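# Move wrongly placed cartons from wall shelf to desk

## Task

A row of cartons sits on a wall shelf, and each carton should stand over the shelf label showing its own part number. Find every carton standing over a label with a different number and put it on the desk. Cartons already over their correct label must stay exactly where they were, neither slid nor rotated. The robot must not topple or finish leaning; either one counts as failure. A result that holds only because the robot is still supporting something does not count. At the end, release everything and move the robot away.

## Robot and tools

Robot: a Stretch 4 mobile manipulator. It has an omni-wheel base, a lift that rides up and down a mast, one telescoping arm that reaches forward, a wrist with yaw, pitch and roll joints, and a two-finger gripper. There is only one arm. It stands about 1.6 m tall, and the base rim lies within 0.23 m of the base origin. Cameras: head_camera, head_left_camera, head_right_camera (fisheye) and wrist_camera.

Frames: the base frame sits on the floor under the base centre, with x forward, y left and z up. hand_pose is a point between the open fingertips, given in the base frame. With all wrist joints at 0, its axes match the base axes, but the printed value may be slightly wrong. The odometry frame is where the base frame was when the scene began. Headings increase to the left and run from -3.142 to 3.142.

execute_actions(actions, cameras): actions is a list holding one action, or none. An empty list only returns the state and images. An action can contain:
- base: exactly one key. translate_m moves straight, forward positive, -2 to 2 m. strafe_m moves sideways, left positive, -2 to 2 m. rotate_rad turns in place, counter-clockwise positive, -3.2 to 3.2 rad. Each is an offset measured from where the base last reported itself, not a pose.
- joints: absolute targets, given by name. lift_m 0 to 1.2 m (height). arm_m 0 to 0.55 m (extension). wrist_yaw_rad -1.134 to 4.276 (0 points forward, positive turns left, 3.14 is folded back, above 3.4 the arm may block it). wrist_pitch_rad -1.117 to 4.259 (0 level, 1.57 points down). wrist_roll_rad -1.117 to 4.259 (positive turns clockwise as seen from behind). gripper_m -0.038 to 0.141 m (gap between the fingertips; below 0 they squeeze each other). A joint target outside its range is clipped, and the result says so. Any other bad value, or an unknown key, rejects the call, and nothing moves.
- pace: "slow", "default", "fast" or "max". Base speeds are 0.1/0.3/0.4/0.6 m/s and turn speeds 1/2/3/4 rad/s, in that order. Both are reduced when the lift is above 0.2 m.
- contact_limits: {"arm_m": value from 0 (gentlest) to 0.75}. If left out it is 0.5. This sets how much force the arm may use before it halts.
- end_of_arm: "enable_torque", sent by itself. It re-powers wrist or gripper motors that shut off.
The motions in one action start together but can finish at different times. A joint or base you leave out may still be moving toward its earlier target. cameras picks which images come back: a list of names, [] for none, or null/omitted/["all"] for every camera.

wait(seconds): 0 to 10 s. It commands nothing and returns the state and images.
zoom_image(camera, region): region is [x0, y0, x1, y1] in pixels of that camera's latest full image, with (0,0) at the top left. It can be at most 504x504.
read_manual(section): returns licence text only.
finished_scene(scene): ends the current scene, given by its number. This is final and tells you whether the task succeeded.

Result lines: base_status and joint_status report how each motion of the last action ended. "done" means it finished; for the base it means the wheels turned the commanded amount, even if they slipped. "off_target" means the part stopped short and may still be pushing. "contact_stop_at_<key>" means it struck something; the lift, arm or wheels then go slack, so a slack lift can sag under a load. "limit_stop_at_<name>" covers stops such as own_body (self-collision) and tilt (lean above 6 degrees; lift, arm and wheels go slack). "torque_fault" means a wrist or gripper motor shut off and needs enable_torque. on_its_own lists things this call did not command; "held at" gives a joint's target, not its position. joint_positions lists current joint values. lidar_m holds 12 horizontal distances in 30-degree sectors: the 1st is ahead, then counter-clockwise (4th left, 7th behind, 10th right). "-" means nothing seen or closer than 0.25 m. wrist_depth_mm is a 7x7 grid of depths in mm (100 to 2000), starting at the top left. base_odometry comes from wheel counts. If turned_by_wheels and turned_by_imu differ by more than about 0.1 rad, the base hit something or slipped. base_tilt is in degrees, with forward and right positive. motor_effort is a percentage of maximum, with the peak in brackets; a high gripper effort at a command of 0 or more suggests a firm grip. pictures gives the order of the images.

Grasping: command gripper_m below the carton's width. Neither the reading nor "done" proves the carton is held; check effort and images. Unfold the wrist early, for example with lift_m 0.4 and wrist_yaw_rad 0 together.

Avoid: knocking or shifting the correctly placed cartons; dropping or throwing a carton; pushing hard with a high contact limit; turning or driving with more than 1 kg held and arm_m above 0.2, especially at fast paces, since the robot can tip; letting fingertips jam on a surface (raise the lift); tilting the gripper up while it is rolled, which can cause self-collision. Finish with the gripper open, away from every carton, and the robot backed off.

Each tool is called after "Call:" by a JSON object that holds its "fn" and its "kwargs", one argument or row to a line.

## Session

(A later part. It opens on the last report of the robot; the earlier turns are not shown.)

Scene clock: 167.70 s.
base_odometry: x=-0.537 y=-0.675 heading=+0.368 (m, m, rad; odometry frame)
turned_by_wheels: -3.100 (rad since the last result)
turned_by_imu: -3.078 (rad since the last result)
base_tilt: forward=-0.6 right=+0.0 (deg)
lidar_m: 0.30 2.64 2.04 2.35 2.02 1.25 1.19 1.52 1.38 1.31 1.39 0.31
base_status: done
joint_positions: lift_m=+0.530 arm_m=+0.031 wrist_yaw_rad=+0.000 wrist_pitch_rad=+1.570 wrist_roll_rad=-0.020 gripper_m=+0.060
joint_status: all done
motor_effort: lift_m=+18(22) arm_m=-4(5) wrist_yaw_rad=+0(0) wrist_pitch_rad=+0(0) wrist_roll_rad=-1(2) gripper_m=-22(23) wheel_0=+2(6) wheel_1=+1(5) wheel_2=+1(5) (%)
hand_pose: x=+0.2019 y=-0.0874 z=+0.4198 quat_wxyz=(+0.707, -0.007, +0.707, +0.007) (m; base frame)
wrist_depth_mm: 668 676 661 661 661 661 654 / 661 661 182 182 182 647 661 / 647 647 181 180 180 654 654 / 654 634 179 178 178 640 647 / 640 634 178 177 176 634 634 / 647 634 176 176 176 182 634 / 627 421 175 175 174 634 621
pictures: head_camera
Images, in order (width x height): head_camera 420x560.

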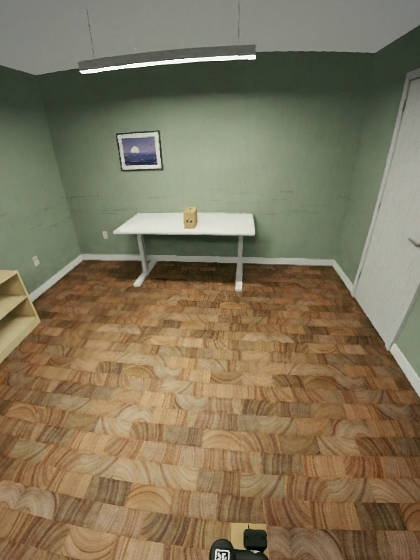

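Call:
{"fn": "execute_actions", "kwargs": {
  "actions": [],
  "cameras": ["head_camera"]
}}

Scene clock: 175.93 s.
base_odometry: x=-0.537 y=-0.675 heading=+0.368 (m, m, rad; odometry frame)
turned_by_wheels: +0.000 (rad since the last result)
turned_by_imu: -0.001 (rad since the last result)
base_tilt: forward=-0.6 right=+0.0 (deg)
lidar_m: 0.31 2.65 2.04 2.34 2.04 1.26 1.19 1.50 1.38 1.31 1.39 0.31
base_status: done
joint_positions: lift_m=+0.530 arm_m=+0.031 wrist_yaw_rad=+0.000 wrist_pitch_rad=+1.570 wrist_roll_rad=-0.020 gripper_m=+0.060
joint_status: all done
motor_effort: lift_m=+18(22) arm_m=-4(5) wrist_yaw_rad=+0(0) wrist_pitch_rad=+0(0) wrist_roll_rad=-2(2) gripper_m=-21(23) wheel_0=+2(6) wheel_1=+0(5) wheel_2=+0(5) (%)
hand_pose: x=+0.2019 y=-0.0874 z=+0.4198 quat_wxyz=(+0.707, -0.007, +0.707, +0.007) (m; base frame)
wrist_depth_mm: 661 661 661 654 654 661 654 / 668 661 183 182 182 647 654 / 647 661 182 180 181 647 640 / 647 647 179 179 179 634 640 / 634 647 178 177 177 634 627 / 634 640 176 176 176 181 640 / 634 418 174 174 174 627 621
pictures: head_camera
Images, in order (width x height): head_camera 420x560.

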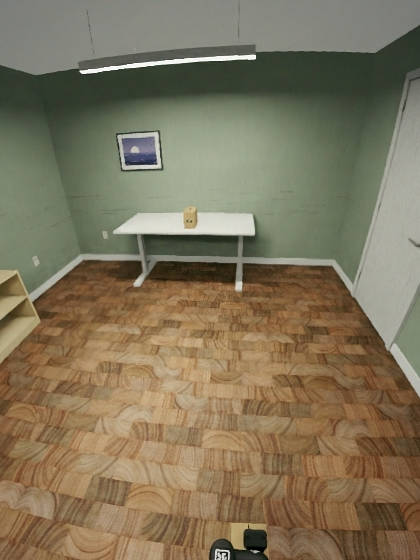

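Call:
{"fn": "execute_actions", "kwargs": {
  "actions": [
    {"base": {"translate_m": 2.0}, "joints": {"lift_m": 1.02, "arm_m": 0.54}, "pace": "max"}
  ],
  "cameras": ["wrist_camera", "head_right_camera"]
}}

Scene clock: 190.40 s.
base_odometry: x=+1.329 y=+0.045 heading=+0.368 (m, m, rad; odometry frame)
turned_by_wheels: +0.000 (rad since the last result)
turned_by_imu: -0.006 (rad since the last result)
base_tilt: forward=-0.8 right=+0.0 (deg)
lidar_m: 0.46 0.50 0.69 1.97 2.03 3.40 3.53 1.96 1.40 1.35 1.43 0.49
base_status: done
joint_positions: lift_m=+1.020 arm_m=+0.539 wrist_yaw_rad=+0.000 wrist_pitch_rad=+1.570 wrist_roll_rad=-0.020 gripper_m=+0.060
joint_status: all done
motor_effort: lift_m=+22(25) arm_m=+4(5) wrist_yaw_rad=+0(1) wrist_pitch_rad=+1(1) wrist_roll_rad=-1(2) gripper_m=-21(22) wheel_0=-2(10) wheel_1=-1(6) wheel_2=-1(11) (%)
hand_pose: x=+0.7104 y=-0.0874 z=+0.9095 quat_wxyz=(+0.707, -0.007, +0.707, +0.007) (m; base frame)
wrist_depth_mm: 430 427 430 430 430 991 1060 / 424 424 182 182 182 1138 1138 / 424 418 181 180 180 1098 1118 / 415 415 179 179 179 1098 1118 / 415 415 179 178 177 1118 1098 / 407 410 176 175 175 181 1098 / 404 404 175 174 174 1078 1078
pictures: head_right_camera, wrist_camera
Images, in order (width x height): head_right_camera 420x672, wrist_camera 616x392.

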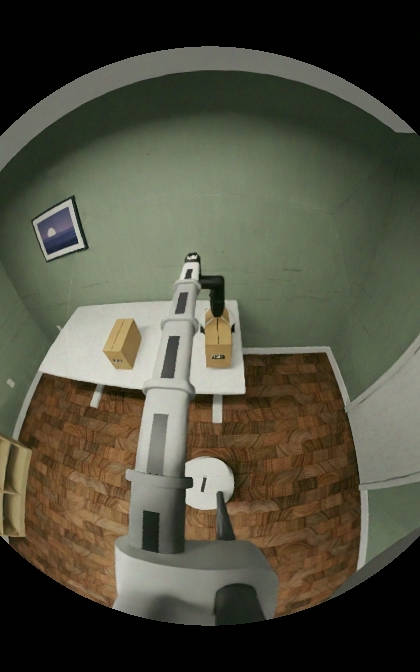

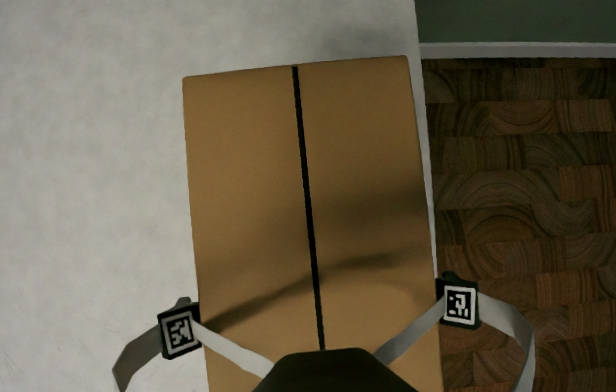

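Call:
{"fn": "execute_actions", "kwargs": {
  "actions": [
    {"joints": {"lift_m": 0.979, "gripper_m": 0.135}, "pace": "fast"}
  ],
  "cameras": ["wrist_camera"]
}}

Call:
{"fn": "execute_actions", "kwargs": {
  "actions": [
    {"joints": {"lift_m": 1.06, "arm_m": 0.1}, "pace": "max"}
  ],
  "cameras": ["head_right_camera", "head_camera"]
}}

Scene clock: 197.43 s.
base_odometry: x=+1.329 y=+0.045 heading=+0.368 (m, m, rad; odometry frame)
turned_by_wheels: +0.000 (rad since the last result)
turned_by_imu: -0.002 (rad since the last result)
base_tilt: forward=-0.8 right=+0.0 (deg)
lidar_m: 0.47 0.50 0.71 1.96 2.03 3.40 3.51 1.98 1.39 1.35 1.42 0.50
base_status: not commanded
joint_positions: lift_m=+0.979 arm_m=+0.539 wrist_yaw_rad=+0.000 wrist_pitch_rad=+1.570 wrist_roll_rad=-0.020 gripper_m=+0.135
joint_status: all done
motor_effort: lift_m=+16(19) arm_m=+4(4) wrist_yaw_rad=-2(2) wrist_pitch_rad=+0(0) wrist_roll_rad=-1(2) gripper_m=-1(21) wheel_0=-2(2) wheel_1=+0(1) wheel_2=-1(1) (%)
hand_pose: x=+0.7103 y=-0.0874 z=+0.8690 quat_wxyz=(+0.707, -0.007, +0.707, +0.007) (m; base frame)
wrist_depth_mm: 387 387 387 387 384 991 1025 / 384 387 384 200 379 1078 1098 / 379 379 199 198 198 1078 1098 / 375 377 197 196 197 1060 1060 / 375 375 196 195 195 1060 1078 / 370 368 193 193 193 1060 1042 / 368 366 192 147 191 1060 1025
pictures: wrist_camera
Images, in order (width x height): wrist_camera 616x392.

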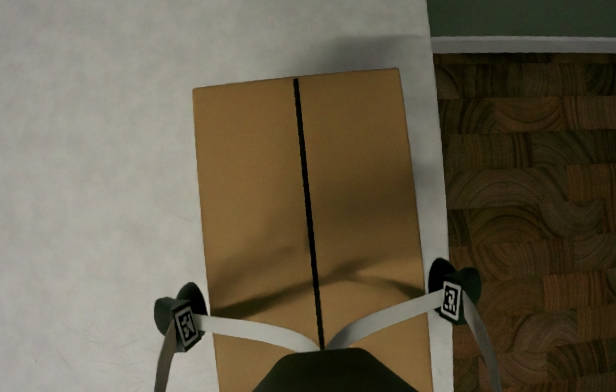

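Scene clock: 199.30 s.
base_odometry: x=+1.329 y=+0.045 heading=+0.368 (m, m, rad; odometry frame)
turned_by_wheels: +0.000 (rad since the last result)
turned_by_imu: -0.001 (rad since the last result)
base_tilt: forward=-0.6 right=-0.1 (deg)
lidar_m: 0.47 0.50 0.70 1.97 2.02 3.38 3.53 1.96 1.43 1.37 1.43 0.49
base_status: not commanded
joint_positions: lift_m=+1.060 arm_m=+0.101 wrist_yaw_rad=+0.000 wrist_pitch_rad=+1.570 wrist_roll_rad=-0.020 gripper_m=+0.135
joint_status: all done
motor_effort: lift_m=+22(28) arm_m=-5(6) wrist_yaw_rad=+2(2) wrist_pitch_rad=-1(1) wrist_roll_rad=-1(1) gripper_m=-1(1) wheel_0=-2(2) wheel_1=+0(1) wheel_2=-1(1) (%)
hand_pose: x=+0.2718 y=-0.0874 z=+0.9495 quat_wxyz=(+0.707, -0.007, +0.707, +0.007) (m; base frame)
wrist_depth_mm: 469 466 466 466 469 1182 1205 / 473 466 462 466 1182 1182 1182 / 1182 1205 1138 1160 1182 1160 1182 / 1160 1182 1160 1182 1182 1160 1160 / 1160 1160 1160 1160 1160 1160 1160 / 1160 1138 917 931 1160 1138 1160 / 1138 1138 931 147 1138 1118 1138
pictures: head_camera, head_right_camera
Images, in order (width x height): head_camera 420x560, head_right_camera 420x672.

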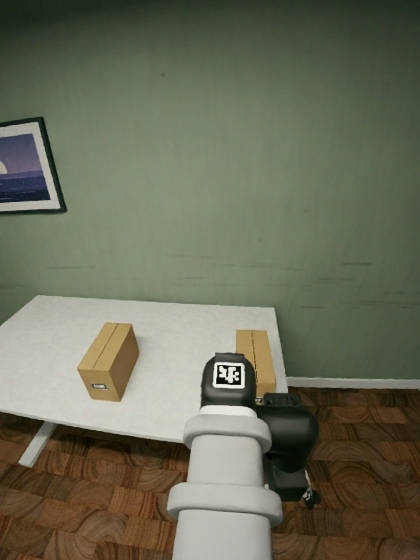

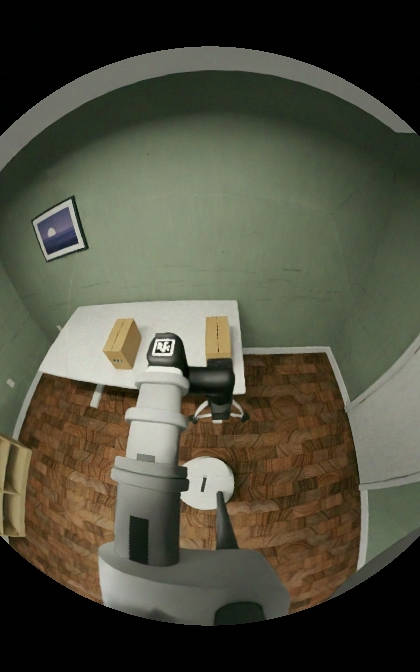

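Call:
{"fn": "finished_scene", "kwargs": {
  "scene": 2
}}

The scene is finished: the task was done.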